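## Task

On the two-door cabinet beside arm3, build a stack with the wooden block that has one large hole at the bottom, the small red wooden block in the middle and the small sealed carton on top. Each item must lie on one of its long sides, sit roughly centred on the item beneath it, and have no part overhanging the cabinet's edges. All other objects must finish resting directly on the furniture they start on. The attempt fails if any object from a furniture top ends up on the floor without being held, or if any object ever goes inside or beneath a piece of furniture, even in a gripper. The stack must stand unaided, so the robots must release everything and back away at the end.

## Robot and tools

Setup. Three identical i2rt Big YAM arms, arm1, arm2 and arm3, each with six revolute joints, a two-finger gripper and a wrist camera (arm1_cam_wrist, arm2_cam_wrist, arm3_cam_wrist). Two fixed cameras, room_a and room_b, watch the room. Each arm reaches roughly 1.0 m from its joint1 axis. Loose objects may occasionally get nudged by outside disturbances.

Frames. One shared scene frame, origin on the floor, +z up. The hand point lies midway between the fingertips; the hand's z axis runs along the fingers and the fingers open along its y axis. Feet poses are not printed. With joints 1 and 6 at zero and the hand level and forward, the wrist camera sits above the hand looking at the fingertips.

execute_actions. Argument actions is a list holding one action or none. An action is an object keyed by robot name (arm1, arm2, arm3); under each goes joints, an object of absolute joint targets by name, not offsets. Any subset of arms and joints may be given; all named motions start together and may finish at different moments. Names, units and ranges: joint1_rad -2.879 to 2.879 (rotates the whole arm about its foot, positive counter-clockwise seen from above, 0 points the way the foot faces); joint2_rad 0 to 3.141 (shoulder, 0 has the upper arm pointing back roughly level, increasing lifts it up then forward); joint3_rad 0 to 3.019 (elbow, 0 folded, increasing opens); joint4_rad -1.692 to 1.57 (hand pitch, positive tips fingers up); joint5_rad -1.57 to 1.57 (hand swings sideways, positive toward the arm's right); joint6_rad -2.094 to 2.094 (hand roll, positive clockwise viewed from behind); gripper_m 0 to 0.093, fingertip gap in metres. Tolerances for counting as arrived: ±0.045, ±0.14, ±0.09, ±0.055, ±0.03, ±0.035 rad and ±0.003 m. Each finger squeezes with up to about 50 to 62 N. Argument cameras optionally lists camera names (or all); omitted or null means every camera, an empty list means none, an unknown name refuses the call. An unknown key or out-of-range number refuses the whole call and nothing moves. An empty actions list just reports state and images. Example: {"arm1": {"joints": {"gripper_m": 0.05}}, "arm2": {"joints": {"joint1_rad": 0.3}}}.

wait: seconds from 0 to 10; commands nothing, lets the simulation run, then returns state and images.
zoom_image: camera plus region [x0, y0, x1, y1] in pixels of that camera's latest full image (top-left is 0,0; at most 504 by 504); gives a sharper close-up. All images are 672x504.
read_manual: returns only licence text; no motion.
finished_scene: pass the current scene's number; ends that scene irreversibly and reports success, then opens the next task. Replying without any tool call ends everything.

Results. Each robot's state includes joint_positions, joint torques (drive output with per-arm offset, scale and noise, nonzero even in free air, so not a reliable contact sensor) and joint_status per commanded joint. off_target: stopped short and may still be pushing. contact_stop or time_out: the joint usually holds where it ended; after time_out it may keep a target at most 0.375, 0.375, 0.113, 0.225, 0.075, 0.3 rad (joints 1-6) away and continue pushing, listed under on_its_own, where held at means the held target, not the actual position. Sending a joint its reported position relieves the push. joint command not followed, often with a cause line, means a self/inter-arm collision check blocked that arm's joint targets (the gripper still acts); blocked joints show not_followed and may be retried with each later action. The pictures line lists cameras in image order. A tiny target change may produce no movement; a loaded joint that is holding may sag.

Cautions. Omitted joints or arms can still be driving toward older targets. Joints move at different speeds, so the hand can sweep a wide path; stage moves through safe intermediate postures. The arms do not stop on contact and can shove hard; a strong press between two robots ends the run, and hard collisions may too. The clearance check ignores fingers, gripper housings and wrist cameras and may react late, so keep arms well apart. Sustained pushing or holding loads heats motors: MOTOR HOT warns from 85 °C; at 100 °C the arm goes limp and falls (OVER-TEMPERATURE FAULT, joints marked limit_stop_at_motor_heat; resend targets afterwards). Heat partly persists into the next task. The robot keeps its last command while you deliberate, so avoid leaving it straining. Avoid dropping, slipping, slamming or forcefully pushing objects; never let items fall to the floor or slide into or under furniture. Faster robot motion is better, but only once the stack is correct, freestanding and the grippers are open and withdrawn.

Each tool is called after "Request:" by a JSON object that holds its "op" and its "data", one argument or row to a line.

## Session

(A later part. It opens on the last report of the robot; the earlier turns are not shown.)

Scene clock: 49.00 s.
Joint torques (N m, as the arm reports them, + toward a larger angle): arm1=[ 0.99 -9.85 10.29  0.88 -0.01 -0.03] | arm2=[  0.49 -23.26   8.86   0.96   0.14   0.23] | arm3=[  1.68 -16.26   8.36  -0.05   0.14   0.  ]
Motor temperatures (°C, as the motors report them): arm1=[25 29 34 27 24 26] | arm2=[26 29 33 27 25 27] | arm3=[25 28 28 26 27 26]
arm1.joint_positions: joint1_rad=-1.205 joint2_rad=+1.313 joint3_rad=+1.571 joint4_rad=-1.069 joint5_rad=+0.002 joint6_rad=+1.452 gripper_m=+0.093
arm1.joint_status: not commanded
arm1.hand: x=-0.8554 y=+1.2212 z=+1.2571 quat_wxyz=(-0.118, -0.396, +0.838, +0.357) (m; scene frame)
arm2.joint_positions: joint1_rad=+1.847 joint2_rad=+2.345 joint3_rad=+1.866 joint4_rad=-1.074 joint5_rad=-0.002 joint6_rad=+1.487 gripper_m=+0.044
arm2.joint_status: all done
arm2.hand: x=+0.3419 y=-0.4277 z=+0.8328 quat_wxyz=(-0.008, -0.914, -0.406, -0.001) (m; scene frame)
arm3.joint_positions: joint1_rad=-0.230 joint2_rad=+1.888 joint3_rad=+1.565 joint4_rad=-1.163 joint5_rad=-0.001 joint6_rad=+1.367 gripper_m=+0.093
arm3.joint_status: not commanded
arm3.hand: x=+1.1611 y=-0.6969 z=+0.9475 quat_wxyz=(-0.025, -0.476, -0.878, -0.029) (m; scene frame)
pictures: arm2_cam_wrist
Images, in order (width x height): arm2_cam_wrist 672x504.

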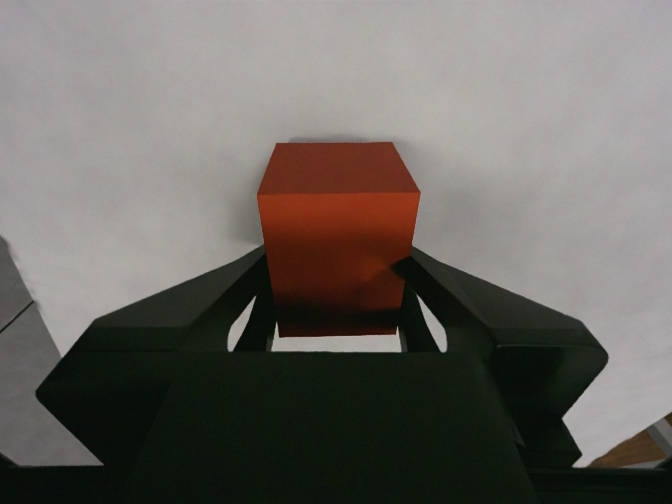

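Request:
{"op": "execute_actions", "data": {
  "actions": [
    {"arm2":{"joints":{"joint2_rad":2.38}},"arm3":{"joints":{"joint1_rad":0.5}}}
  ],
  "cameras": []
}}

Request:
{"op": "execute_actions", "data": {
  "actions": [
    {"arm2":{"joints":{"gripper_m":0.093}}}
  ],
  "cameras": []
}}

Request:
{"op": "execute_actions", "data": {
  "actions": [
    {"arm2":{"joints":{"joint2_rad":2.1,"joint4_rad":-1.28}}}
  ],
  "cameras": []
}}

Request:
{"op": "execute_actions", "data": {
  "actions": [
    {"arm2":{"joints":{"joint1_rad":0.3,"joint2_rad":1.2}},"arm3":{"joints":{"joint1_rad":1.485,"joint2_rad":1.95,"joint3_rad":1.53,"joint4_rad":-1.11,"joint6_rad":1.25}}}
  ],
  "cameras": ["arm3_cam_wrist","room_a"]
}}

Scene clock: 64.83 s.
Joint torques (N m, as the arm reports them, + toward a larger angle): arm1=[ 0.98 -9.82 10.3   0.87 -0.01 -0.03] | arm2=[  0.56 -21.25   8.74   0.75   0.13   0.18] | arm3=[  0.26 -15.72   8.35   0.     0.16   0.  ]
Motor temperatures (°C, as the motors report them): arm1=[25 29 35 27 24 26] | arm2=[26 30 33 27 25 27] | arm3=[25 28 28 26 27 26]
arm1.joint_positions: joint1_rad=-1.205 joint2_rad=+1.313 joint3_rad=+1.571 joint4_rad=-1.069 joint5_rad=+0.002 joint6_rad=+1.452 gripper_m=+0.093
arm1.joint_status: not commanded
arm1.hand: x=-0.8554 y=+1.2212 z=+1.2571 quat_wxyz=(-0.118, -0.396, +0.838, +0.357) (m; scene frame)
arm2.joint_positions: joint1_rad=+1.847 joint2_rad=+2.362 joint3_rad=+1.866 joint4_rad=-1.072 joint5_rad=-0.001 joint6_rad=+1.488 gripper_m=+0.044
arm2.joint_status: all done
arm2.hand: x=+0.3396 y=-0.4256 z=+0.8213 quat_wxyz=(-0.001, -0.914, -0.405, +0.002) (m; scene frame)
arm3.joint_positions: joint1_rad=+0.510 joint2_rad=+1.888 joint3_rad=+1.565 joint4_rad=-1.163 joint5_rad=-0.002 joint6_rad=+1.367 gripper_m=+0.093
arm3.joint_status: all done
arm3.hand: x=+0.8738 y=-0.3836 z=+0.9479 quat_wxyz=(-0.010, -0.127, -0.991, -0.037) (m; scene frame)
pictures: none
No camera images: the call's "cameras" was empty. Leave "cameras" out to get every camera's image.

Scene clock: 65.47 s.
Joint torques (N m, as the arm reports them, + toward a larger angle): arm1=[ 0.96 -9.83 10.29  0.87 -0.01 -0.03] | arm2=[  0.61 -21.18   8.74   0.8    0.09   0.21] | arm3=[  0.   -15.66   8.41  -0.05   0.16   0.02]
Motor temperatures (°C, as the motors report them): arm1=[25 29 35 27 24 26] | arm2=[26 30 33 27 25 27] | arm3=[25 28 28 26 27 26]
arm1.joint_positions: joint1_rad=-1.205 joint2_rad=+1.313 joint3_rad=+1.571 joint4_rad=-1.069 joint5_rad=+0.002 joint6_rad=+1.452 gripper_m=+0.093
arm1.joint_status: not commanded
arm1.hand: x=-0.8554 y=+1.2212 z=+1.2571 quat_wxyz=(-0.118, -0.396, +0.838, +0.357) (m; scene frame)
arm2.joint_positions: joint1_rad=+1.847 joint2_rad=+2.363 joint3_rad=+1.866 joint4_rad=-1.072 joint5_rad=-0.001 joint6_rad=+1.488 gripper_m=+0.093
arm2.joint_status: all done
arm2.hand: x=+0.3395 y=-0.4256 z=+0.8211 quat_wxyz=(-0.001, -0.914, -0.405, +0.002) (m; scene frame)
arm3.joint_positions: joint1_rad=+0.510 joint2_rad=+1.888 joint3_rad=+1.565 joint4_rad=-1.163 joint5_rad=-0.002 joint6_rad=+1.367 gripper_m=+0.093
arm3.joint_status: not commanded
arm3.hand: x=+0.8738 y=-0.3836 z=+0.9479 quat_wxyz=(-0.010, -0.127, -0.991, -0.037) (m; scene frame)
pictures: none
No camera images: the call's "cameras" was empty. Leave "cameras" out to get every camera's image.

Scene clock: 66.93 s.
Joint torques (N m, as the arm reports them, + toward a larger angle): arm1=[ 0.97 -9.83 10.29  0.87 -0.01 -0.03] | arm2=[  0.23 -20.68   9.74  -0.3    0.08   0.19] | arm3=[ -0.36 -16.09   8.5    0.03   0.18   0.01]
Motor temperatures (°C, as the motors report them): arm1=[25 29 35 27 24 26] | arm2=[26 30 33 27 25 27] | arm3=[25 28 28 26 27 26]
arm1.joint_positions: joint1_rad=-1.205 joint2_rad=+1.313 joint3_rad=+1.571 joint4_rad=-1.069 joint5_rad=+0.002 joint6_rad=+1.452 gripper_m=+0.093
arm1.joint_status: not commanded
arm1.hand: x=-0.8554 y=+1.2212 z=+1.2571 quat_wxyz=(-0.118, -0.396, +0.838, +0.357) (m; scene frame)
arm2.joint_positions: joint1_rad=+1.847 joint2_rad=+2.098 joint3_rad=+1.866 joint4_rad=-1.265 joint5_rad=-0.001 joint6_rad=+1.488 gripper_m=+0.093
arm2.joint_status: all done
arm2.hand: x=+0.3305 y=-0.4147 z=+0.9914 quat_wxyz=(-0.034, -0.913, -0.405, -0.010) (m; scene frame)
arm3.joint_positions: joint1_rad=+0.510 joint2_rad=+1.888 joint3_rad=+1.565 joint4_rad=-1.163 joint5_rad=-0.002 joint6_rad=+1.367 gripper_m=+0.093
arm3.joint_status: not commanded
arm3.hand: x=+0.8738 y=-0.3836 z=+0.9479 quat_wxyz=(-0.010, -0.127, -0.991, -0.037) (m; scene frame)
pictures: none
No camera images: the call's "cameras" was empty. Leave "cameras" out to get every camera's image.

Scene clock: 68.83 s.
Joint torques (N m, as the arm reports them, + toward a larger angle): arm1=[ 1.   -9.82 10.3   0.87 -0.01 -0.03] | arm2=[ 0.57 -7.29  9.55  1.36 -0.03  0.11] | arm3=[ -0.5  -17.04   6.85   0.19   0.16   0.  ]
Motor temperatures (°C, as the motors report them): arm1=[25 29 35 27 24 26] | arm2=[26 30 33 27 25 27] | arm3=[25 28 28 26 27 26]
arm1.joint_positions: joint1_rad=-1.205 joint2_rad=+1.313 joint3_rad=+1.571 joint4_rad=-1.069 joint5_rad=+0.002 joint6_rad=+1.452 gripper_m=+0.093
arm1.joint_status: not commanded
arm1.hand: x=-0.8554 y=+1.2212 z=+1.2571 quat_wxyz=(-0.118, -0.396, +0.838, +0.357) (m; scene frame)
arm2.joint_positions: joint1_rad=+0.299 joint2_rad=+1.206 joint3_rad=+1.866 joint4_rad=-1.266 joint5_rad=+0.002 joint6_rad=+1.488 gripper_m=+0.093
arm2.joint_status: all done
arm2.hand: x=-0.4433 y=-0.2477 z=+1.5068 quat_wxyz=(-0.421, -0.829, +0.309, +0.200) (m; scene frame)
arm3.joint_positions: joint1_rad=+1.497 joint2_rad=+1.947 joint3_rad=+1.534 joint4_rad=-1.110 joint5_rad=-0.002 joint6_rad=+1.259 gripper_m=+0.093
arm3.joint_status: all done
arm3.hand: x=+0.3182 y=-0.4049 z=+0.9077 quat_wxyz=(+0.008, +0.408, -0.913, -0.022) (m; scene frame)
pictures: arm3_cam_wrist, room_a
Images, in order (width x height): arm3_cam_wrist 672x504, room_a 672x504.

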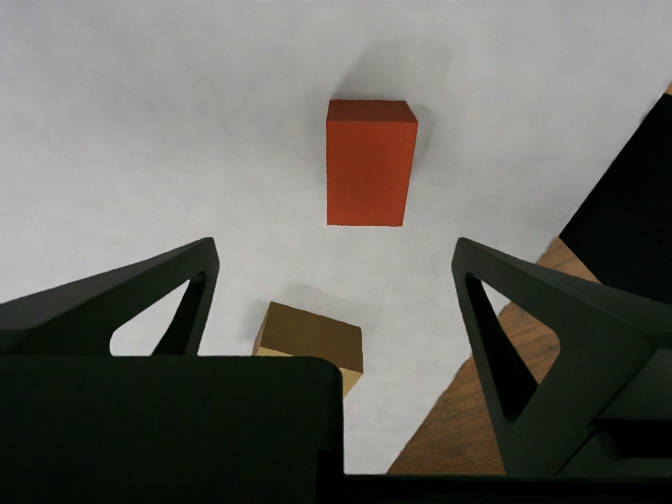

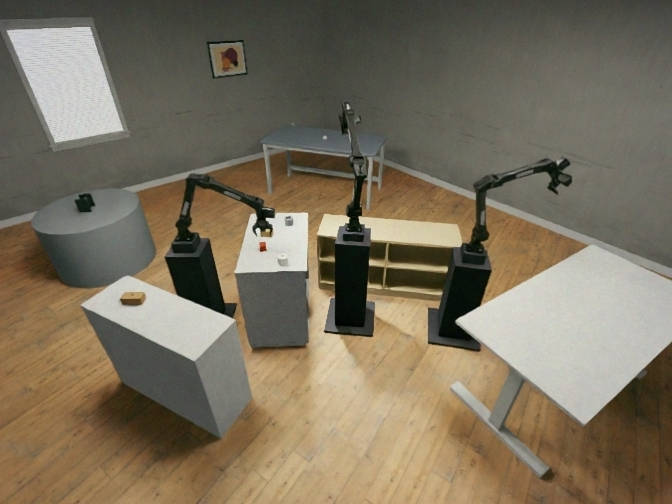

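Request:
{"op": "execute_actions", "data": {
  "actions": [
    {"arm3":{"joints":{"joint1_rad":1.48,"joint2_rad":2.035,"joint3_rad":1.435,"joint4_rad":-0.95}}}
  ],
  "cameras": ["arm3_cam_wrist"]
}}

Scene clock: 71.03 s.
Joint torques (N m, as the arm reports them, + toward a larger angle): arm1=[ 0.95 -9.84 10.3   0.88 -0.01 -0.03] | arm2=[ 0.28 -7.03  9.56  1.47 -0.07  0.13] | arm3=[ -0.72 -17.08   6.67   0.51   0.18   0.  ]
Motor temperatures (°C, as the motors report them): arm1=[25 29 35 27 24 26] | arm2=[26 30 33 27 25 27] | arm3=[25 28 28 26 27 26]
arm1.joint_positions: joint1_rad=-1.205 joint2_rad=+1.313 joint3_rad=+1.571 joint4_rad=-1.069 joint5_rad=+0.002 joint6_rad=+1.452 gripper_m=+0.093
arm1.joint_status: not commanded
arm1.hand: x=-0.8554 y=+1.2212 z=+1.2571 quat_wxyz=(-0.118, -0.396, +0.838, +0.357) (m; scene frame)
arm2.joint_positions: joint1_rad=+0.299 joint2_rad=+1.206 joint3_rad=+1.866 joint4_rad=-1.266 joint5_rad=+0.002 joint6_rad=+1.488 gripper_m=+0.093
arm2.joint_status: not commanded
arm2.hand: x=-0.4433 y=-0.2477 z=+1.5068 quat_wxyz=(-0.421, -0.829, +0.309, +0.200) (m; scene frame)
arm3.joint_positions: joint1_rad=+1.497 joint2_rad=+2.042 joint3_rad=+1.430 joint4_rad=-0.959 joint5_rad=-0.002 joint6_rad=+1.259 gripper_m=+0.093
arm3.joint_status: all done
arm3.hand: x=+0.3274 y=-0.4214 z=+0.8208 quat_wxyz=(+0.006, +0.408, -0.913, +0.001) (m; scene frame)
pictures: arm3_cam_wrist
Images, in order (width x height): arm3_cam_wrist 672x504.

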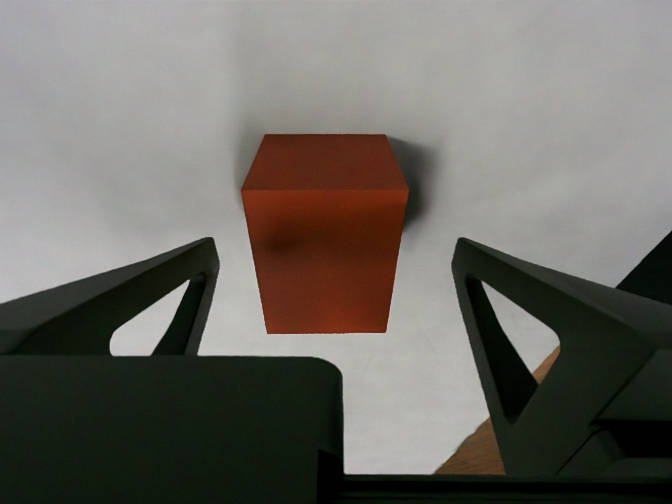

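Request:
{"op": "execute_actions", "data": {
  "actions": [
    {"arm3":{"joints":{"gripper_m":0.03}}}
  ],
  "cameras": []
}}

Request:
{"op": "execute_actions", "data": {
  "actions": [
    {"arm3":{"joints":{"joint2_rad":1.96,"joint3_rad":1.64,"joint4_rad":-1.135,"joint6_rad":1.39}}}
  ],
  "cameras": []
}}

Request:
{"op": "execute_actions", "data": {
  "actions": [
    {"arm3":{"joints":{"joint1_rad":-0.207}}}
  ],
  "cameras": []
}}

Request:
{"op": "execute_actions", "data": {
  "actions": [
    {"arm3":{"joints":{"joint2_rad":2.04}}}
  ],
  "cameras": ["arm3_cam_wrist","room_a"]
}}

Scene clock: 74.87 s.
Joint torques (N m, as the arm reports them, + toward a larger angle): arm1=[ 0.98 -9.82 10.3   0.88 -0.01 -0.03] | arm2=[ 0.38 -7.24  9.5   1.41 -0.07  0.13] | arm3=[ -0.82 -17.5    6.72   0.43   0.2   -0.01]
Motor temperatures (°C, as the motors report them): arm1=[25 29 35 27 24 26] | arm2=[26 29 33 27 25 27] | arm3=[25 28 28 26 27 26]
arm1.joint_positions: joint1_rad=-1.205 joint2_rad=+1.313 joint3_rad=+1.571 joint4_rad=-1.069 joint5_rad=+0.002 joint6_rad=+1.452 gripper_m=+0.093
arm1.joint_status: not commanded
arm1.hand: x=-0.8554 y=+1.2212 z=+1.2571 quat_wxyz=(-0.118, -0.396, +0.838, +0.357) (m; scene frame)
arm2.joint_positions: joint1_rad=+0.299 joint2_rad=+1.206 joint3_rad=+1.866 joint4_rad=-1.266 joint5_rad=+0.002 joint6_rad=+1.488 gripper_m=+0.093
arm2.joint_status: not commanded
arm2.hand: x=-0.4433 y=-0.2477 z=+1.5068 quat_wxyz=(-0.421, -0.829, +0.309, +0.200) (m; scene frame)
arm3.joint_positions: joint1_rad=+1.496 joint2_rad=+2.042 joint3_rad=+1.430 joint4_rad=-0.958 joint5_rad=-0.002 joint6_rad=+1.258 gripper_m=+0.044
arm3.joint_status: gripper_m off_target (ended at +0.044, target +0.030)
arm3.hand: x=+0.3275 y=-0.4211 z=+0.8208 quat_wxyz=(+0.005, +0.408, -0.913, +0.001) (m; scene frame)
pictures: none
No camera images: the call's "cameras" was empty. Leave "cameras" out to get every camera's image.

Scene clock: 75.93 s.
Joint torques (N m, as the arm reports them, + toward a larger angle): arm1=[ 0.96 -9.84 10.3   0.87 -0.01 -0.03] | arm2=[ 0.96 -7.44  9.63  1.42 -0.06  0.13] | arm3=[ -0.58 -17.1    9.61   0.16   0.19   0.17]
Motor temperatures (°C, as the motors report them): arm1=[25 29 35 27 24 26] | arm2=[26 29 33 27 25 27] | arm3=[25 28 28 26 27 26]
arm1.joint_positions: joint1_rad=-1.205 joint2_rad=+1.313 joint3_rad=+1.571 joint4_rad=-1.069 joint5_rad=+0.002 joint6_rad=+1.452 gripper_m=+0.093
arm1.joint_status: not commanded
arm1.hand: x=-0.8554 y=+1.2212 z=+1.2571 quat_wxyz=(-0.118, -0.396, +0.838, +0.357) (m; scene frame)
arm2.joint_positions: joint1_rad=+0.299 joint2_rad=+1.206 joint3_rad=+1.866 joint4_rad=-1.266 joint5_rad=+0.002 joint6_rad=+1.488 gripper_m=+0.093
arm2.joint_status: not commanded
arm2.hand: x=-0.4433 y=-0.2477 z=+1.5068 quat_wxyz=(-0.421, -0.829, +0.309, +0.200) (m; scene frame)
arm3.joint_positions: joint1_rad=+1.496 joint2_rad=+1.950 joint3_rad=+1.609 joint4_rad=-1.128 joint5_rad=-0.002 joint6_rad=+1.379 gripper_m=+0.044
arm3.joint_status: all done
arm3.hand: x=+0.3066 y=-0.3831 z=+0.9337 quat_wxyz=(+0.014, +0.351, -0.935, -0.049) (m; scene frame)
pictures: none
No camera images: the call's "cameras" was empty. Leave "cameras" out to get every camera's image.

Scene clock: 77.83 s.
Joint torques (N m, as the arm reports them, + toward a larger angle): arm1=[ 0.99 -9.82 10.3   0.87 -0.01 -0.03] | arm2=[ 0.6  -7.14  9.56  1.42 -0.05  0.15] | arm3=[  1.08 -17.37   9.58   0.02   0.06   0.17]
Motor temperatures (°C, as the motors report them): arm1=[25 29 35 27 24 26] | arm2=[26 29 33 27 25 27] | arm3=[25 28 28 26 27 26]
arm1.joint_positions: joint1_rad=-1.205 joint2_rad=+1.313 joint3_rad=+1.571 joint4_rad=-1.069 joint5_rad=+0.002 joint6_rad=+1.452 gripper_m=+0.093
arm1.joint_status: not commanded
arm1.hand: x=-0.8554 y=+1.2212 z=+1.2571 quat_wxyz=(-0.118, -0.396, +0.838, +0.357) (m; scene frame)
arm2.joint_positions: joint1_rad=+0.299 joint2_rad=+1.206 joint3_rad=+1.866 joint4_rad=-1.266 joint5_rad=+0.002 joint6_rad=+1.488 gripper_m=+0.093
arm2.joint_status: not commanded
arm2.hand: x=-0.4433 y=-0.2477 z=+1.5068 quat_wxyz=(-0.421, -0.829, +0.309, +0.200) (m; scene frame)
arm3.joint_positions: joint1_rad=-0.214 joint2_rad=+1.955 joint3_rad=+1.609 joint4_rad=-1.128 joint5_rad=+0.002 joint6_rad=+1.380 gripper_m=+0.044
arm3.joint_status: all done
arm3.hand: x=+1.1786 y=-0.6804 z=+0.9262 quat_wxyz=(-0.030, -0.476, -0.879, -0.033) (m; scene frame)
pictures: none
No camera images: the call's "cameras" was empty. Leave "cameras" out to get every camera's image.

Scene clock: 78.90 s.
Joint torques (N m, as the arm reports them, + toward a larger angle): arm1=[ 0.97 -9.85 10.29  0.87 -0.01 -0.03] | arm2=[ 0.1  -7.22  9.53  1.33 -0.05  0.12] | arm3=[  1.58 -18.53   9.15  -0.28   0.07   0.19]
Motor temperatures (°C, as the motors report them): arm1=[25 29 35 27 24 26] | arm2=[26 29 33 27 25 27] | arm3=[25 28 28 26 27 26]
arm1.joint_positions: joint1_rad=-1.205 joint2_rad=+1.313 joint3_rad=+1.571 joint4_rad=-1.069 joint5_rad=+0.002 joint6_rad=+1.452 gripper_m=+0.093
arm1.joint_status: not commanded
arm1.hand: x=-0.8554 y=+1.2212 z=+1.2571 quat_wxyz=(-0.118, -0.396, +0.838, +0.357) (m; scene frame)
arm2.joint_positions: joint1_rad=+0.299 joint2_rad=+1.206 joint3_rad=+1.866 joint4_rad=-1.266 joint5_rad=+0.002 joint6_rad=+1.488 gripper_m=+0.093
arm2.joint_status: not commanded
arm2.hand: x=-0.4433 y=-0.2477 z=+1.5068 quat_wxyz=(-0.421, -0.829, +0.309, +0.200) (m; scene frame)
arm3.joint_positions: joint1_rad=-0.214 joint2_rad=+2.045 joint3_rad=+1.609 joint4_rad=-1.128 joint5_rad=+0.002 joint6_rad=+1.380 gripper_m=+0.044
arm3.joint_status: all done
arm3.hand: x=+1.1720 y=-0.6832 z=+0.8736 quat_wxyz=(-0.001, -0.476, -0.879, +0.002) (m; scene frame)
pictures: arm3_cam_wrist, room_a
Images, in order (width x height): arm3_cam_wrist 672x504, room_a 672x504.

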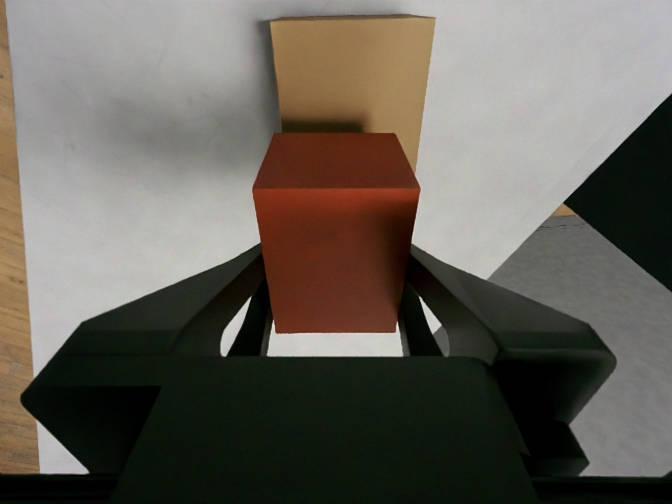

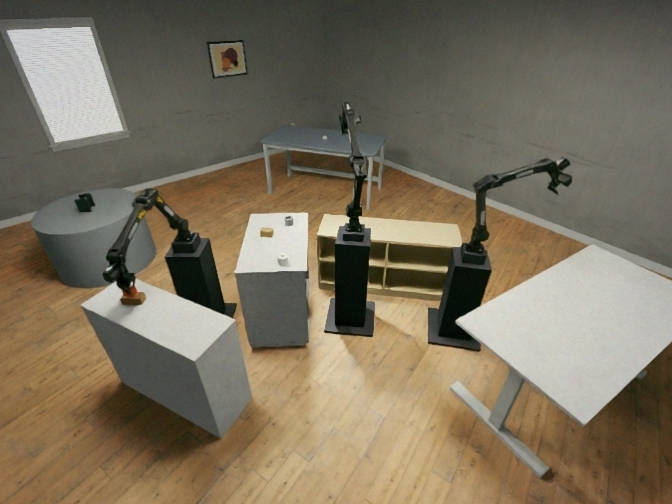

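Lowering by q2 alone also pulls inward the needed few mm.

Request:
{"op": "execute_actions", "data": {
  "actions": [
    {"arm3":{"joints":{"joint2_rad":2.105}}}
  ],
  "cameras": ["arm3_cam_wrist"]
}}

Scene clock: 81.07 s.
Joint torques (N m, as the arm reports them, + toward a larger angle): arm1=[ 0.99 -9.83 10.3   0.88 -0.01 -0.03] | arm2=[ 0.71 -7.72  9.55  1.33 -0.05  0.12] | arm3=[  0.62 -16.51   8.59  -0.17   0.07   0.17]
Motor temperatures (°C, as the motors report them): arm1=[25 29 35 27 24 26] | arm2=[26 29 34 27 25 27] | arm3=[25 28 29 26 27 26]
arm1.joint_positions: joint1_rad=-1.205 joint2_rad=+1.313 joint3_rad=+1.571 joint4_rad=-1.069 joint5_rad=+0.002 joint6_rad=+1.452 gripper_m=+0.093
arm1.joint_status: not commanded
arm1.hand: x=-0.8554 y=+1.2212 z=+1.2571 quat_wxyz=(-0.118, -0.396, +0.838, +0.357) (m; scene frame)
arm2.joint_positions: joint1_rad=+0.299 joint2_rad=+1.206 joint3_rad=+1.866 joint4_rad=-1.266 joint5_rad=+0.002 joint6_rad=+1.488 gripper_m=+0.093
arm2.joint_status: not commanded
arm2.hand: x=-0.4433 y=-0.2477 z=+1.5068 quat_wxyz=(-0.421, -0.829, +0.309, +0.200) (m; scene frame)
arm3.joint_positions: joint1_rad=-0.214 joint2_rad=+2.081 joint3_rad=+1.613 joint4_rad=-1.130 joint5_rad=+0.001 joint6_rad=+1.382 gripper_m=+0.044
arm3.joint_status: all done
arm3.hand: x=+1.1690 y=-0.6844 z=+0.8544 quat_wxyz=(+0.010, -0.477, -0.879, +0.015) (m; scene frame)
pictures: arm3_cam_wrist
Images, in order (width x height): arm3_cam_wrist 672x504.

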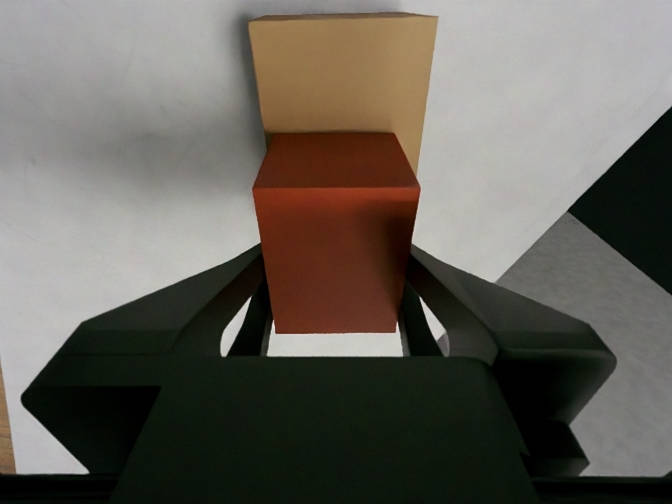

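Request:
{"op": "execute_actions", "data": {
  "actions": [
    {"arm3":{"joints":{"gripper_m":0.093}}}
  ],
  "cameras": []
}}

Request:
{"op": "execute_actions", "data": {
  "actions": [
    {"arm3":{"joints":{"joint2_rad":1.96,"joint4_rad":-1.2}}}
  ],
  "cameras": ["arm3_cam_wrist"]
}}

Request:
{"op": "execute_actions", "data": {
  "actions": [
    {"arm3":{"joints":{"joint1_rad":1.835,"joint6_rad":0.41}}}
  ],
  "cameras": ["arm3_cam_wrist"]
}}

Scene clock: 84.30 s.
Joint torques (N m, as the arm reports them, + toward a larger angle): arm1=[ 0.96 -9.8  10.3   0.87 -0.01 -0.03] | arm2=[ 0.24 -7.6   9.61  1.52 -0.04  0.16] | arm3=[  1.21 -16.8    8.66  -0.05   0.09   0.16]
Motor temperatures (°C, as the motors report them): arm1=[25 29 35 27 24 26] | arm2=[26 28 34 27 25 27] | arm3=[25 29 29 26 27 26]
arm1.joint_positions: joint1_rad=-1.205 joint2_rad=+1.313 joint3_rad=+1.571 joint4_rad=-1.069 joint5_rad=+0.002 joint6_rad=+1.452 gripper_m=+0.093
arm1.joint_status: not commanded
arm1.hand: x=-0.8554 y=+1.2212 z=+1.2571 quat_wxyz=(-0.118, -0.396, +0.838, +0.357) (m; scene frame)
arm2.joint_positions: joint1_rad=+0.299 joint2_rad=+1.206 joint3_rad=+1.866 joint4_rad=-1.266 joint5_rad=+0.002 joint6_rad=+1.488 gripper_m=+0.093
arm2.joint_status: not commanded
arm2.hand: x=-0.4433 y=-0.2477 z=+1.5068 quat_wxyz=(-0.421, -0.829, +0.309, +0.200) (m; scene frame)
arm3.joint_positions: joint1_rad=-0.214 joint2_rad=+2.081 joint3_rad=+1.613 joint4_rad=-1.130 joint5_rad=+0.001 joint6_rad=+1.382 gripper_m=+0.093
arm3.joint_status: all done
arm3.hand: x=+1.1689 y=-0.6844 z=+0.8541 quat_wxyz=(+0.010, -0.477, -0.879, +0.015) (m; scene frame)
pictures: none
No camera images: the call's "cameras" was empty. Leave "cameras" out to get every camera's image.

Scene clock: 85.33 s.
Joint torques (N m, as the arm reports them, + toward a larger angle): arm1=[ 0.97 -9.86 10.3   0.87 -0.01 -0.03] | arm2=[ 0.06 -7.21  9.63  1.38 -0.06  0.16] | arm3=[  1.25 -16.69   9.28  -0.16   0.08   0.15]
Motor temperatures (°C, as the motors report them): arm1=[25 29 35 27 24 26] | arm2=[26 28 34 27 25 27] | arm3=[25 29 29 26 27 26]
arm1.joint_positions: joint1_rad=-1.205 joint2_rad=+1.313 joint3_rad=+1.571 joint4_rad=-1.069 joint5_rad=+0.002 joint6_rad=+1.452 gripper_m=+0.093
arm1.joint_status: not commanded
arm1.hand: x=-0.8554 y=+1.2212 z=+1.2571 quat_wxyz=(-0.118, -0.396, +0.838, +0.357) (m; scene frame)
arm2.joint_positions: joint1_rad=+0.299 joint2_rad=+1.206 joint3_rad=+1.866 joint4_rad=-1.266 joint5_rad=+0.002 joint6_rad=+1.488 gripper_m=+0.093
arm2.joint_status: not commanded
arm2.hand: x=-0.4433 y=-0.2477 z=+1.5068 quat_wxyz=(-0.421, -0.829, +0.309, +0.200) (m; scene frame)
arm3.joint_positions: joint1_rad=-0.214 joint2_rad=+1.943 joint3_rad=+1.613 joint4_rad=-1.192 joint5_rad=+0.001 joint6_rad=+1.382 gripper_m=+0.093
arm3.joint_status: all done
arm3.hand: x=+1.1657 y=-0.6855 z=+0.9337 quat_wxyz=(-0.014, -0.477, -0.879, -0.014) (m; scene frame)
pictures: arm3_cam_wrist
Images, in order (width x height): arm3_cam_wrist 672x504.

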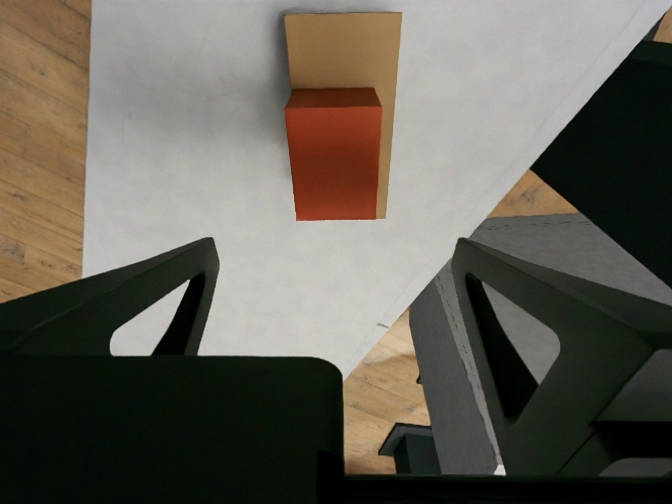

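Scene clock: 87.40 s.
Joint torques (N m, as the arm reports them, + toward a larger angle): arm1=[ 0.94 -9.81 10.29  0.87 -0.01 -0.03] | arm2=[ 0.62 -7.29  9.6   1.25 -0.08  0.14] | arm3=[ -0.01 -16.99   9.25  -0.02   0.11   0.  ]
Motor temperatures (°C, as the motors report them): arm1=[25 29 35 27 24 26] | arm2=[26 28 34 27 25 27] | arm3=[25 29 29 26 27 26]
arm1.joint_positions: joint1_rad=-1.205 joint2_rad=+1.313 joint3_rad=+1.571 joint4_rad=-1.069 joint5_rad=+0.002 joint6_rad=+1.452 gripper_m=+0.093
arm1.joint_status: not commanded
arm1.hand: x=-0.8554 y=+1.2212 z=+1.2571 quat_wxyz=(-0.118, -0.396, +0.838, +0.357) (m; scene frame)
arm2.joint_positions: joint1_rad=+0.299 joint2_rad=+1.206 joint3_rad=+1.866 joint4_rad=-1.266 joint5_rad=+0.002 joint6_rad=+1.488 gripper_m=+0.093
arm2.joint_status: not commanded
arm2.hand: x=-0.4433 y=-0.2477 z=+1.5068 quat_wxyz=(-0.421, -0.829, +0.309, +0.200) (m; scene frame)
arm3.joint_positions: joint1_rad=+1.846 joint2_rad=+1.951 joint3_rad=+1.613 joint4_rad=-1.192 joint5_rad=-0.001 joint6_rad=+0.419 gripper_m=+0.093
arm3.joint_status: all done
arm3.hand: x=+0.1558 y=-0.5293 z=+0.9358 quat_wxyz=(+0.002, +0.849, -0.528, -0.022) (m; scene frame)
pictures: arm3_cam_wrist
Images, in order (width x height): arm3_cam_wrist 672x504.

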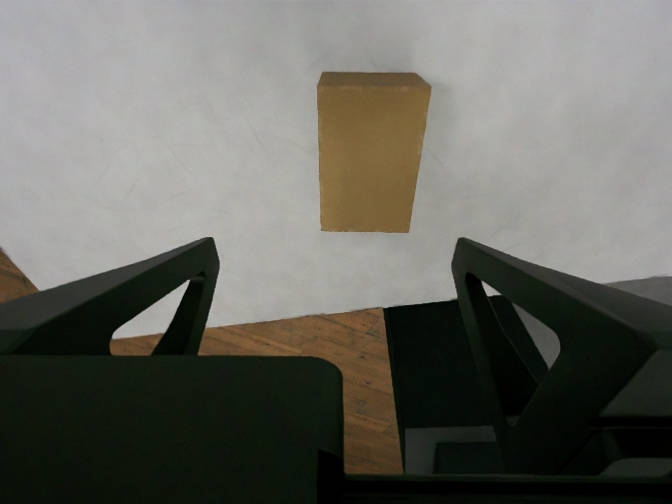

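Request:
{"op": "execute_actions", "data": {
  "actions": [
    {"arm3":{"joints":{"joint1_rad":1.81,"joint2_rad":2.08,"joint3_rad":1.53,"joint4_rad":-0.995,"joint6_rad":0.385}}}
  ],
  "cameras": ["arm3_cam_wrist"]
}}

Scene clock: 89.77 s.
Joint torques (N m, as the arm reports them, + toward a larger angle): arm1=[ 0.99 -9.82 10.3   0.88 -0.01 -0.03] | arm2=[ 0.72 -7.12  9.65  1.35 -0.08  0.15] | arm3=[ -0.35 -19.69   7.12   0.72   0.08  -0.03]
Motor temperatures (°C, as the motors report them): arm1=[25 29 35 27 24 26] | arm2=[26 28 34 27 25 27] | arm3=[25 29 29 26 27 26]
arm1.joint_positions: joint1_rad=-1.205 joint2_rad=+1.313 joint3_rad=+1.571 joint4_rad=-1.069 joint5_rad=+0.002 joint6_rad=+1.452 gripper_m=+0.093
arm1.joint_status: not commanded
arm1.hand: x=-0.8554 y=+1.2212 z=+1.2571 quat_wxyz=(-0.118, -0.396, +0.838, +0.357) (m; scene frame)
arm2.joint_positions: joint1_rad=+0.299 joint2_rad=+1.206 joint3_rad=+1.866 joint4_rad=-1.266 joint5_rad=+0.002 joint6_rad=+1.488 gripper_m=+0.093
arm2.joint_status: not commanded
arm2.hand: x=-0.4433 y=-0.2477 z=+1.5068 quat_wxyz=(-0.421, -0.829, +0.309, +0.200) (m; scene frame)
arm3.joint_positions: joint1_rad=+1.820 joint2_rad=+2.095 joint3_rad=+1.521 joint4_rad=-1.004 joint5_rad=-0.001 joint6_rad=+0.395 gripper_m=+0.093
arm3.joint_status: all done
arm3.hand: x=+0.1702 y=-0.5227 z=+0.8220 quat_wxyz=(+0.006, +0.849, -0.529, +0.002) (m; scene frame)
pictures: arm3_cam_wrist
Images, in order (width x height): arm3_cam_wrist 672x504.

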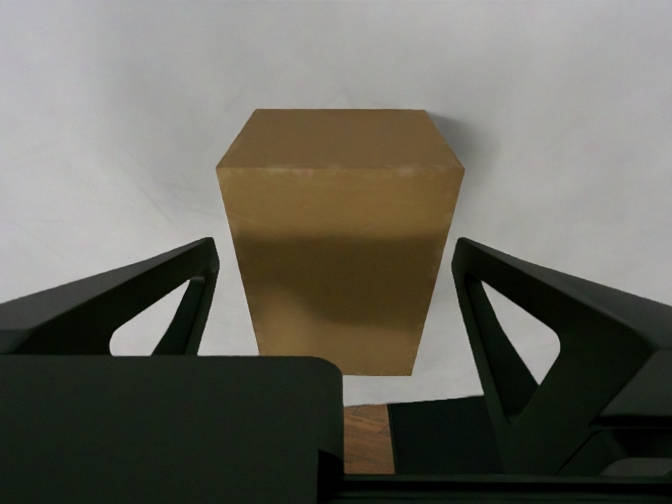

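Request:
{"op": "execute_actions", "data": {
  "actions": [
    {"arm3":{"joints":{"gripper_m":0.04}}}
  ],
  "cameras": []
}}

Request:
{"op": "execute_actions", "data": {
  "actions": [
    {"arm3":{"joints":{"joint2_rad":1.9,"joint3_rad":1.65,"joint4_rad":-1.19}}}
  ],
  "cameras": []
}}

Request:
{"op": "execute_actions", "data": {
  "actions": [
    {"arm3":{"joints":{"joint1_rad":-0.217,"joint6_rad":1.38}}}
  ],
  "cameras": []
}}

Request:
{"op": "execute_actions", "data": {
  "actions": [
    {"arm3":{"joints":{"joint2_rad":1.975}}}
  ],
  "cameras": ["arm3_cam_wrist","room_a"]
}}

Scene clock: 93.30 s.
Joint torques (N m, as the arm reports them, + toward a larger angle): arm1=[ 0.98 -9.81 10.29  0.87 -0.01 -0.03] | arm2=[-0.01 -7.25  9.54  1.39 -0.08  0.14] | arm3=[  0.17 -18.86   7.1    0.58   0.09  -0.02]
Motor temperatures (°C, as the motors report them): arm1=[25 29 35 27 24 26] | arm2=[26 28 34 27 25 27] | arm3=[25 29 29 26 27 26]
arm1.joint_positions: joint1_rad=-1.205 joint2_rad=+1.313 joint3_rad=+1.571 joint4_rad=-1.069 joint5_rad=+0.002 joint6_rad=+1.452 gripper_m=+0.093
arm1.joint_status: not commanded
arm1.hand: x=-0.8554 y=+1.2212 z=+1.2571 quat_wxyz=(-0.118, -0.396, +0.838, +0.357) (m; scene frame)
arm2.joint_positions: joint1_rad=+0.299 joint2_rad=+1.206 joint3_rad=+1.866 joint4_rad=-1.266 joint5_rad=+0.002 joint6_rad=+1.488 gripper_m=+0.093
arm2.joint_status: not commanded
arm2.hand: x=-0.4433 y=-0.2477 z=+1.5068 quat_wxyz=(-0.421, -0.829, +0.309, +0.200) (m; scene frame)
arm3.joint_positions: joint1_rad=+1.820 joint2_rad=+2.095 joint3_rad=+1.521 joint4_rad=-1.004 joint5_rad=-0.001 joint6_rad=+0.395 gripper_m=+0.059
arm3.joint_status: gripper_m off_target (ended at +0.059, target +0.040)
arm3.hand: x=+0.1701 y=-0.5225 z=+0.8220 quat_wxyz=(+0.005, +0.849, -0.529, +0.002) (m; scene frame)
pictures: none
No camera images: the call's "cameras" was empty. Leave "cameras" out to get every camera's image.

Scene clock: 94.60 s.
Joint torques (N m, as the arm reports them, + toward a larger angle): arm1=[ 0.98 -9.82 10.3   0.88 -0.01 -0.03] | arm2=[ 0.37 -7.3   9.54  1.41 -0.06  0.14] | arm3=[ -0.1  -16.58   9.42   0.07   0.07  -0.05]
Motor temperatures (°C, as the motors report them): arm1=[25 29 35 27 24 26] | arm2=[26 28 34 27 25 27] | arm3=[25 29 29 26 27 26]
arm1.joint_positions: joint1_rad=-1.205 joint2_rad=+1.313 joint3_rad=+1.571 joint4_rad=-1.069 joint5_rad=+0.002 joint6_rad=+1.452 gripper_m=+0.093
arm1.joint_status: not commanded
arm1.hand: x=-0.8554 y=+1.2212 z=+1.2571 quat_wxyz=(-0.118, -0.396, +0.838, +0.357) (m; scene frame)
arm2.joint_positions: joint1_rad=+0.299 joint2_rad=+1.206 joint3_rad=+1.866 joint4_rad=-1.266 joint5_rad=+0.002 joint6_rad=+1.488 gripper_m=+0.093
arm2.joint_status: not commanded
arm2.hand: x=-0.4433 y=-0.2477 z=+1.5068 quat_wxyz=(-0.421, -0.829, +0.309, +0.200) (m; scene frame)
arm3.joint_positions: joint1_rad=+1.820 joint2_rad=+1.892 joint3_rad=+1.626 joint4_rad=-1.182 joint5_rad=-0.001 joint6_rad=+0.395 gripper_m=+0.059
arm3.joint_status: all done
arm3.hand: x=+0.1598 y=-0.5116 z=+0.9744 quat_wxyz=(-0.005, +0.847, -0.528, -0.062) (m; scene frame)
pictures: none
No camera images: the call's "cameras" was empty. Leave "cameras" out to get every camera's image.

Scene clock: 96.67 s.
Joint torques (N m, as the arm reports them, + toward a larger angle): arm1=[ 0.95 -9.85 10.3   0.86 -0.01 -0.03] | arm2=[ 0.47 -7.37  9.58  1.43 -0.05  0.15] | arm3=[  1.49 -17.59   9.16   0.1    0.08   0.15]
Motor temperatures (°C, as the motors report them): arm1=[25 29 36 27 24 26] | arm2=[26 28 34 27 25 27] | arm3=[25 29 29 26 27 26]
arm1.joint_positions: joint1_rad=-1.205 joint2_rad=+1.313 joint3_rad=+1.571 joint4_rad=-1.069 joint5_rad=+0.002 joint6_rad=+1.452 gripper_m=+0.093
arm1.joint_status: not commanded
arm1.hand: x=-0.8554 y=+1.2212 z=+1.2571 quat_wxyz=(-0.118, -0.396, +0.838, +0.357) (m; scene frame)
arm2.joint_positions: joint1_rad=+0.299 joint2_rad=+1.206 joint3_rad=+1.866 joint4_rad=-1.266 joint5_rad=+0.002 joint6_rad=+1.488 gripper_m=+0.093
arm2.joint_status: not commanded
arm2.hand: x=-0.4433 y=-0.2477 z=+1.5068 quat_wxyz=(-0.421, -0.829, +0.309, +0.200) (m; scene frame)
arm3.joint_positions: joint1_rad=-0.228 joint2_rad=+1.901 joint3_rad=+1.626 joint4_rad=-1.182 joint5_rad=+0.002 joint6_rad=+1.370 gripper_m=+0.059
arm3.joint_status: all done
arm3.hand: x=+1.1766 y=-0.6903 z=+0.9628 quat_wxyz=(-0.035, -0.477, -0.877, -0.038) (m; scene frame)
pictures: none
No camera images: the call's "cameras" was empty. Leave "cameras" out to get every camera's image.

Scene clock: 97.57 s.
Joint torques (N m, as the arm reports them, + toward a larger angle): arm1=[ 1.   -9.82 10.3   0.87 -0.01 -0.03] | arm2=[ 0.26 -7.06  9.56  1.33 -0.08  0.13] | arm3=[  1.4  -18.84   8.97  -0.08   0.08   0.19]
Motor temperatures (°C, as the motors report them): arm1=[25 29 36 27 24 26] | arm2=[26 28 34 27 25 27] | arm3=[25 29 29 26 27 26]
arm1.joint_positions: joint1_rad=-1.205 joint2_rad=+1.313 joint3_rad=+1.571 joint4_rad=-1.069 joint5_rad=+0.002 joint6_rad=+1.452 gripper_m=+0.093
arm1.joint_status: not commanded
arm1.hand: x=-0.8554 y=+1.2212 z=+1.2571 quat_wxyz=(-0.118, -0.396, +0.838, +0.357) (m; scene frame)
arm2.joint_positions: joint1_rad=+0.299 joint2_rad=+1.206 joint3_rad=+1.866 joint4_rad=-1.266 joint5_rad=+0.002 joint6_rad=+1.488 gripper_m=+0.093
arm2.joint_status: not commanded
arm2.hand: x=-0.4433 y=-0.2477 z=+1.5068 quat_wxyz=(-0.421, -0.829, +0.309, +0.200) (m; scene frame)
arm3.joint_positions: joint1_rad=-0.228 joint2_rad=+1.979 joint3_rad=+1.626 joint4_rad=-1.182 joint5_rad=+0.002 joint6_rad=+1.370 gripper_m=+0.059
arm3.joint_status: all done
arm3.hand: x=+1.1737 y=-0.6916 z=+0.9173 quat_wxyz=(-0.010, -0.477, -0.879, -0.008) (m; scene frame)
pictures: arm3_cam_wrist, room_a
Images, in order (width x height): arm3_cam_wrist 672x504, room_a 672x504.

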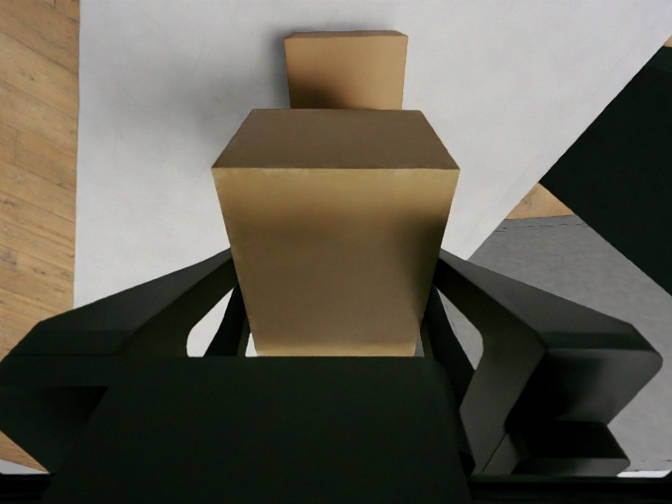

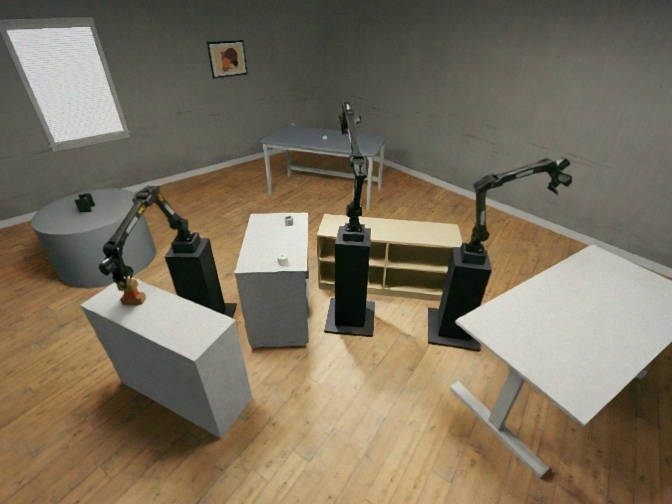

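Request:
{"op": "execute_actions", "data": {
  "actions": [
    {"arm3":{"joints":{"joint2_rad":2.033}}}
  ],
  "cameras": []
}}

Request:
{"op": "execute_actions", "data": {
  "actions": [
    {"arm3":{"joints":{"gripper_m":0.093}}}
  ],
  "cameras": ["arm3_cam_wrist"]
}}

Request:
{"op": "execute_actions", "data": {
  "actions": [
    {"arm3":{"joints":{"joint2_rad":1.6}}}
  ],
  "cameras": ["room_a"]
}}

Request:
{"op": "zoom_image", "data": {
  "camera": "room_a",
  "region": [70, 240, 210, 340]
}}

Scene clock: 100.40 s.
Joint torques (N m, as the arm reports them, + toward a larger angle): arm1=[ 0.99 -9.84 10.3   0.87 -0.01 -0.03] | arm2=[ 0.1  -7.31  9.44  1.4  -0.04  0.15] | arm3=[  1.54 -17.09   8.63  -0.32   0.1    0.16]
Motor temperatures (°C, as the motors report them): arm1=[25 29 36 27 24 26] | arm2=[26 28 34 27 25 27] | arm3=[25 29 29 26 27 26]
arm1.joint_positions: joint1_rad=-1.205 joint2_rad=+1.313 joint3_rad=+1.571 joint4_rad=-1.069 joint5_rad=+0.002 joint6_rad=+1.452 gripper_m=+0.093
arm1.joint_status: not commanded
arm1.hand: x=-0.8554 y=+1.2212 z=+1.2571 quat_wxyz=(-0.118, -0.396, +0.838, +0.357) (m; scene frame)
arm2.joint_positions: joint1_rad=+0.299 joint2_rad=+1.206 joint3_rad=+1.866 joint4_rad=-1.266 joint5_rad=+0.002 joint6_rad=+1.488 gripper_m=+0.093
arm2.joint_status: not commanded
arm2.hand: x=-0.4433 y=-0.2477 z=+1.5068 quat_wxyz=(-0.421, -0.829, +0.309, +0.200) (m; scene frame)
arm3.joint_positions: joint1_rad=-0.228 joint2_rad=+2.011 joint3_rad=+1.629 joint4_rad=-1.183 joint5_rad=-0.001 joint6_rad=+1.372 gripper_m=+0.059
arm3.joint_status: all done
arm3.hand: x=+1.1723 y=-0.6915 z=+0.9000 quat_wxyz=(+0.000, -0.478, -0.878, +0.002) (m; scene frame)
pictures: none
No camera images: the call's "cameras" was empty. Leave "cameras" out to get every camera's image.

Scene clock: 101.00 s.
Joint torques (N m, as the arm reports them, + toward a larger angle): arm1=[ 0.96 -9.82 10.3   0.86 -0.01 -0.03] | arm2=[ 0.87 -7.35  9.43  1.41 -0.06  0.14] | arm3=[  1.22 -16.38   8.67  -0.26   0.13   0.15]
Motor temperatures (°C, as the motors report them): arm1=[25 29 36 27 24 26] | arm2=[26 28 34 27 25 27] | arm3=[25 29 29 26 27 26]
arm1.joint_positions: joint1_rad=-1.205 joint2_rad=+1.313 joint3_rad=+1.571 joint4_rad=-1.069 joint5_rad=+0.002 joint6_rad=+1.452 gripper_m=+0.093
arm1.joint_status: not commanded
arm1.hand: x=-0.8554 y=+1.2212 z=+1.2571 quat_wxyz=(-0.118, -0.396, +0.838, +0.357) (m; scene frame)
arm2.joint_positions: joint1_rad=+0.299 joint2_rad=+1.206 joint3_rad=+1.866 joint4_rad=-1.266 joint5_rad=+0.002 joint6_rad=+1.488 gripper_m=+0.093
arm2.joint_status: not commanded
arm2.hand: x=-0.4433 y=-0.2477 z=+1.5068 quat_wxyz=(-0.421, -0.829, +0.309, +0.200) (m; scene frame)
arm3.joint_positions: joint1_rad=-0.228 joint2_rad=+2.012 joint3_rad=+1.629 joint4_rad=-1.183 joint5_rad=-0.001 joint6_rad=+1.372 gripper_m=+0.093
arm3.joint_status: all done
arm3.hand: x=+1.1722 y=-0.6915 z=+0.8995 quat_wxyz=(+0.001, -0.478, -0.878, +0.002) (m; scene frame)
pictures: arm3_cam_wrist
Images, in order (width x height): arm3_cam_wrist 672x504.

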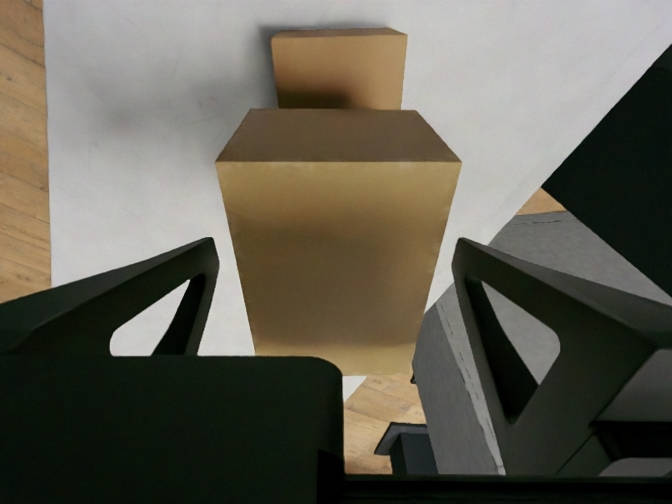

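Scene clock: 102.63 s.
Joint torques (N m, as the arm reports them, + toward a larger angle): arm1=[ 1.01 -9.84 10.29  0.87 -0.01 -0.03] | arm2=[ 0.18 -7.4   9.49  1.44 -0.05  0.13] | arm3=[  1.61 -14.24   9.26   0.77   0.11   0.15]
Motor temperatures (°C, as the motors report them): arm1=[25 29 36 27 24 26] | arm2=[26 28 34 27 25 27] | arm3=[25 29 29 26 27 26]
arm1.joint_positions: joint1_rad=-1.205 joint2_rad=+1.313 joint3_rad=+1.571 joint4_rad=-1.069 joint5_rad=+0.002 joint6_rad=+1.452 gripper_m=+0.093
arm1.joint_status: not commanded
arm1.hand: x=-0.8554 y=+1.2212 z=+1.2571 quat_wxyz=(-0.118, -0.396, +0.838, +0.357) (m; scene frame)
arm2.joint_positions: joint1_rad=+0.299 joint2_rad=+1.206 joint3_rad=+1.866 joint4_rad=-1.266 joint5_rad=+0.002 joint6_rad=+1.488 gripper_m=+0.093
arm2.joint_status: not commanded
arm2.hand: x=-0.4433 y=-0.2477 z=+1.5068 quat_wxyz=(-0.421, -0.829, +0.309, +0.200) (m; scene frame)
arm3.joint_positions: joint1_rad=-0.228 joint2_rad=+1.601 joint3_rad=+1.637 joint4_rad=-1.184 joint5_rad=-0.001 joint6_rad=+1.372 gripper_m=+0.093
arm3.joint_status: all done
arm3.hand: x=+1.1588 y=-0.6961 z=+1.1408 quat_wxyz=(-0.133, -0.468, -0.860, -0.157) (m; scene frame)
pictures: room_a
Images, in order (width x height): room_a 672x504.

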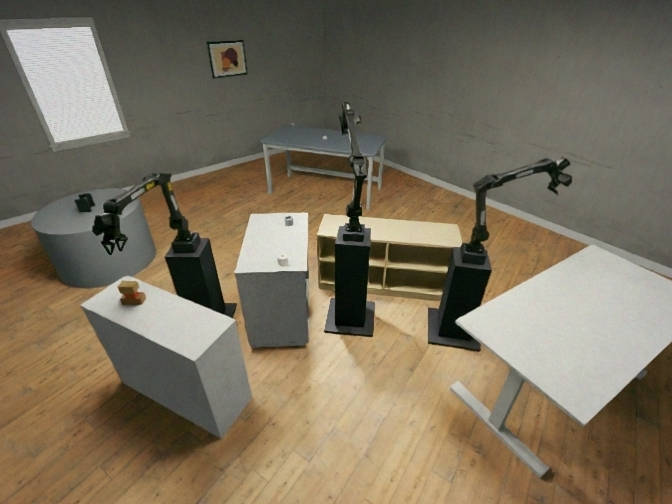

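Region (70, 240, 210, 340) of room_a's 672x504 image, scaled by 3.600, with more detail than that image has; it fills the top 360 rows of this view, and the rest is white.

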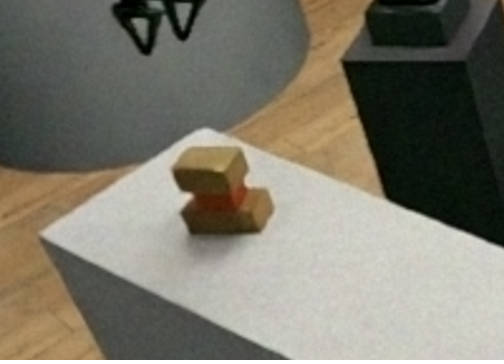

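Request:
{"op": "finished_scene", "data": {
  "scene": 2
}}

The scene is finished: the task was done.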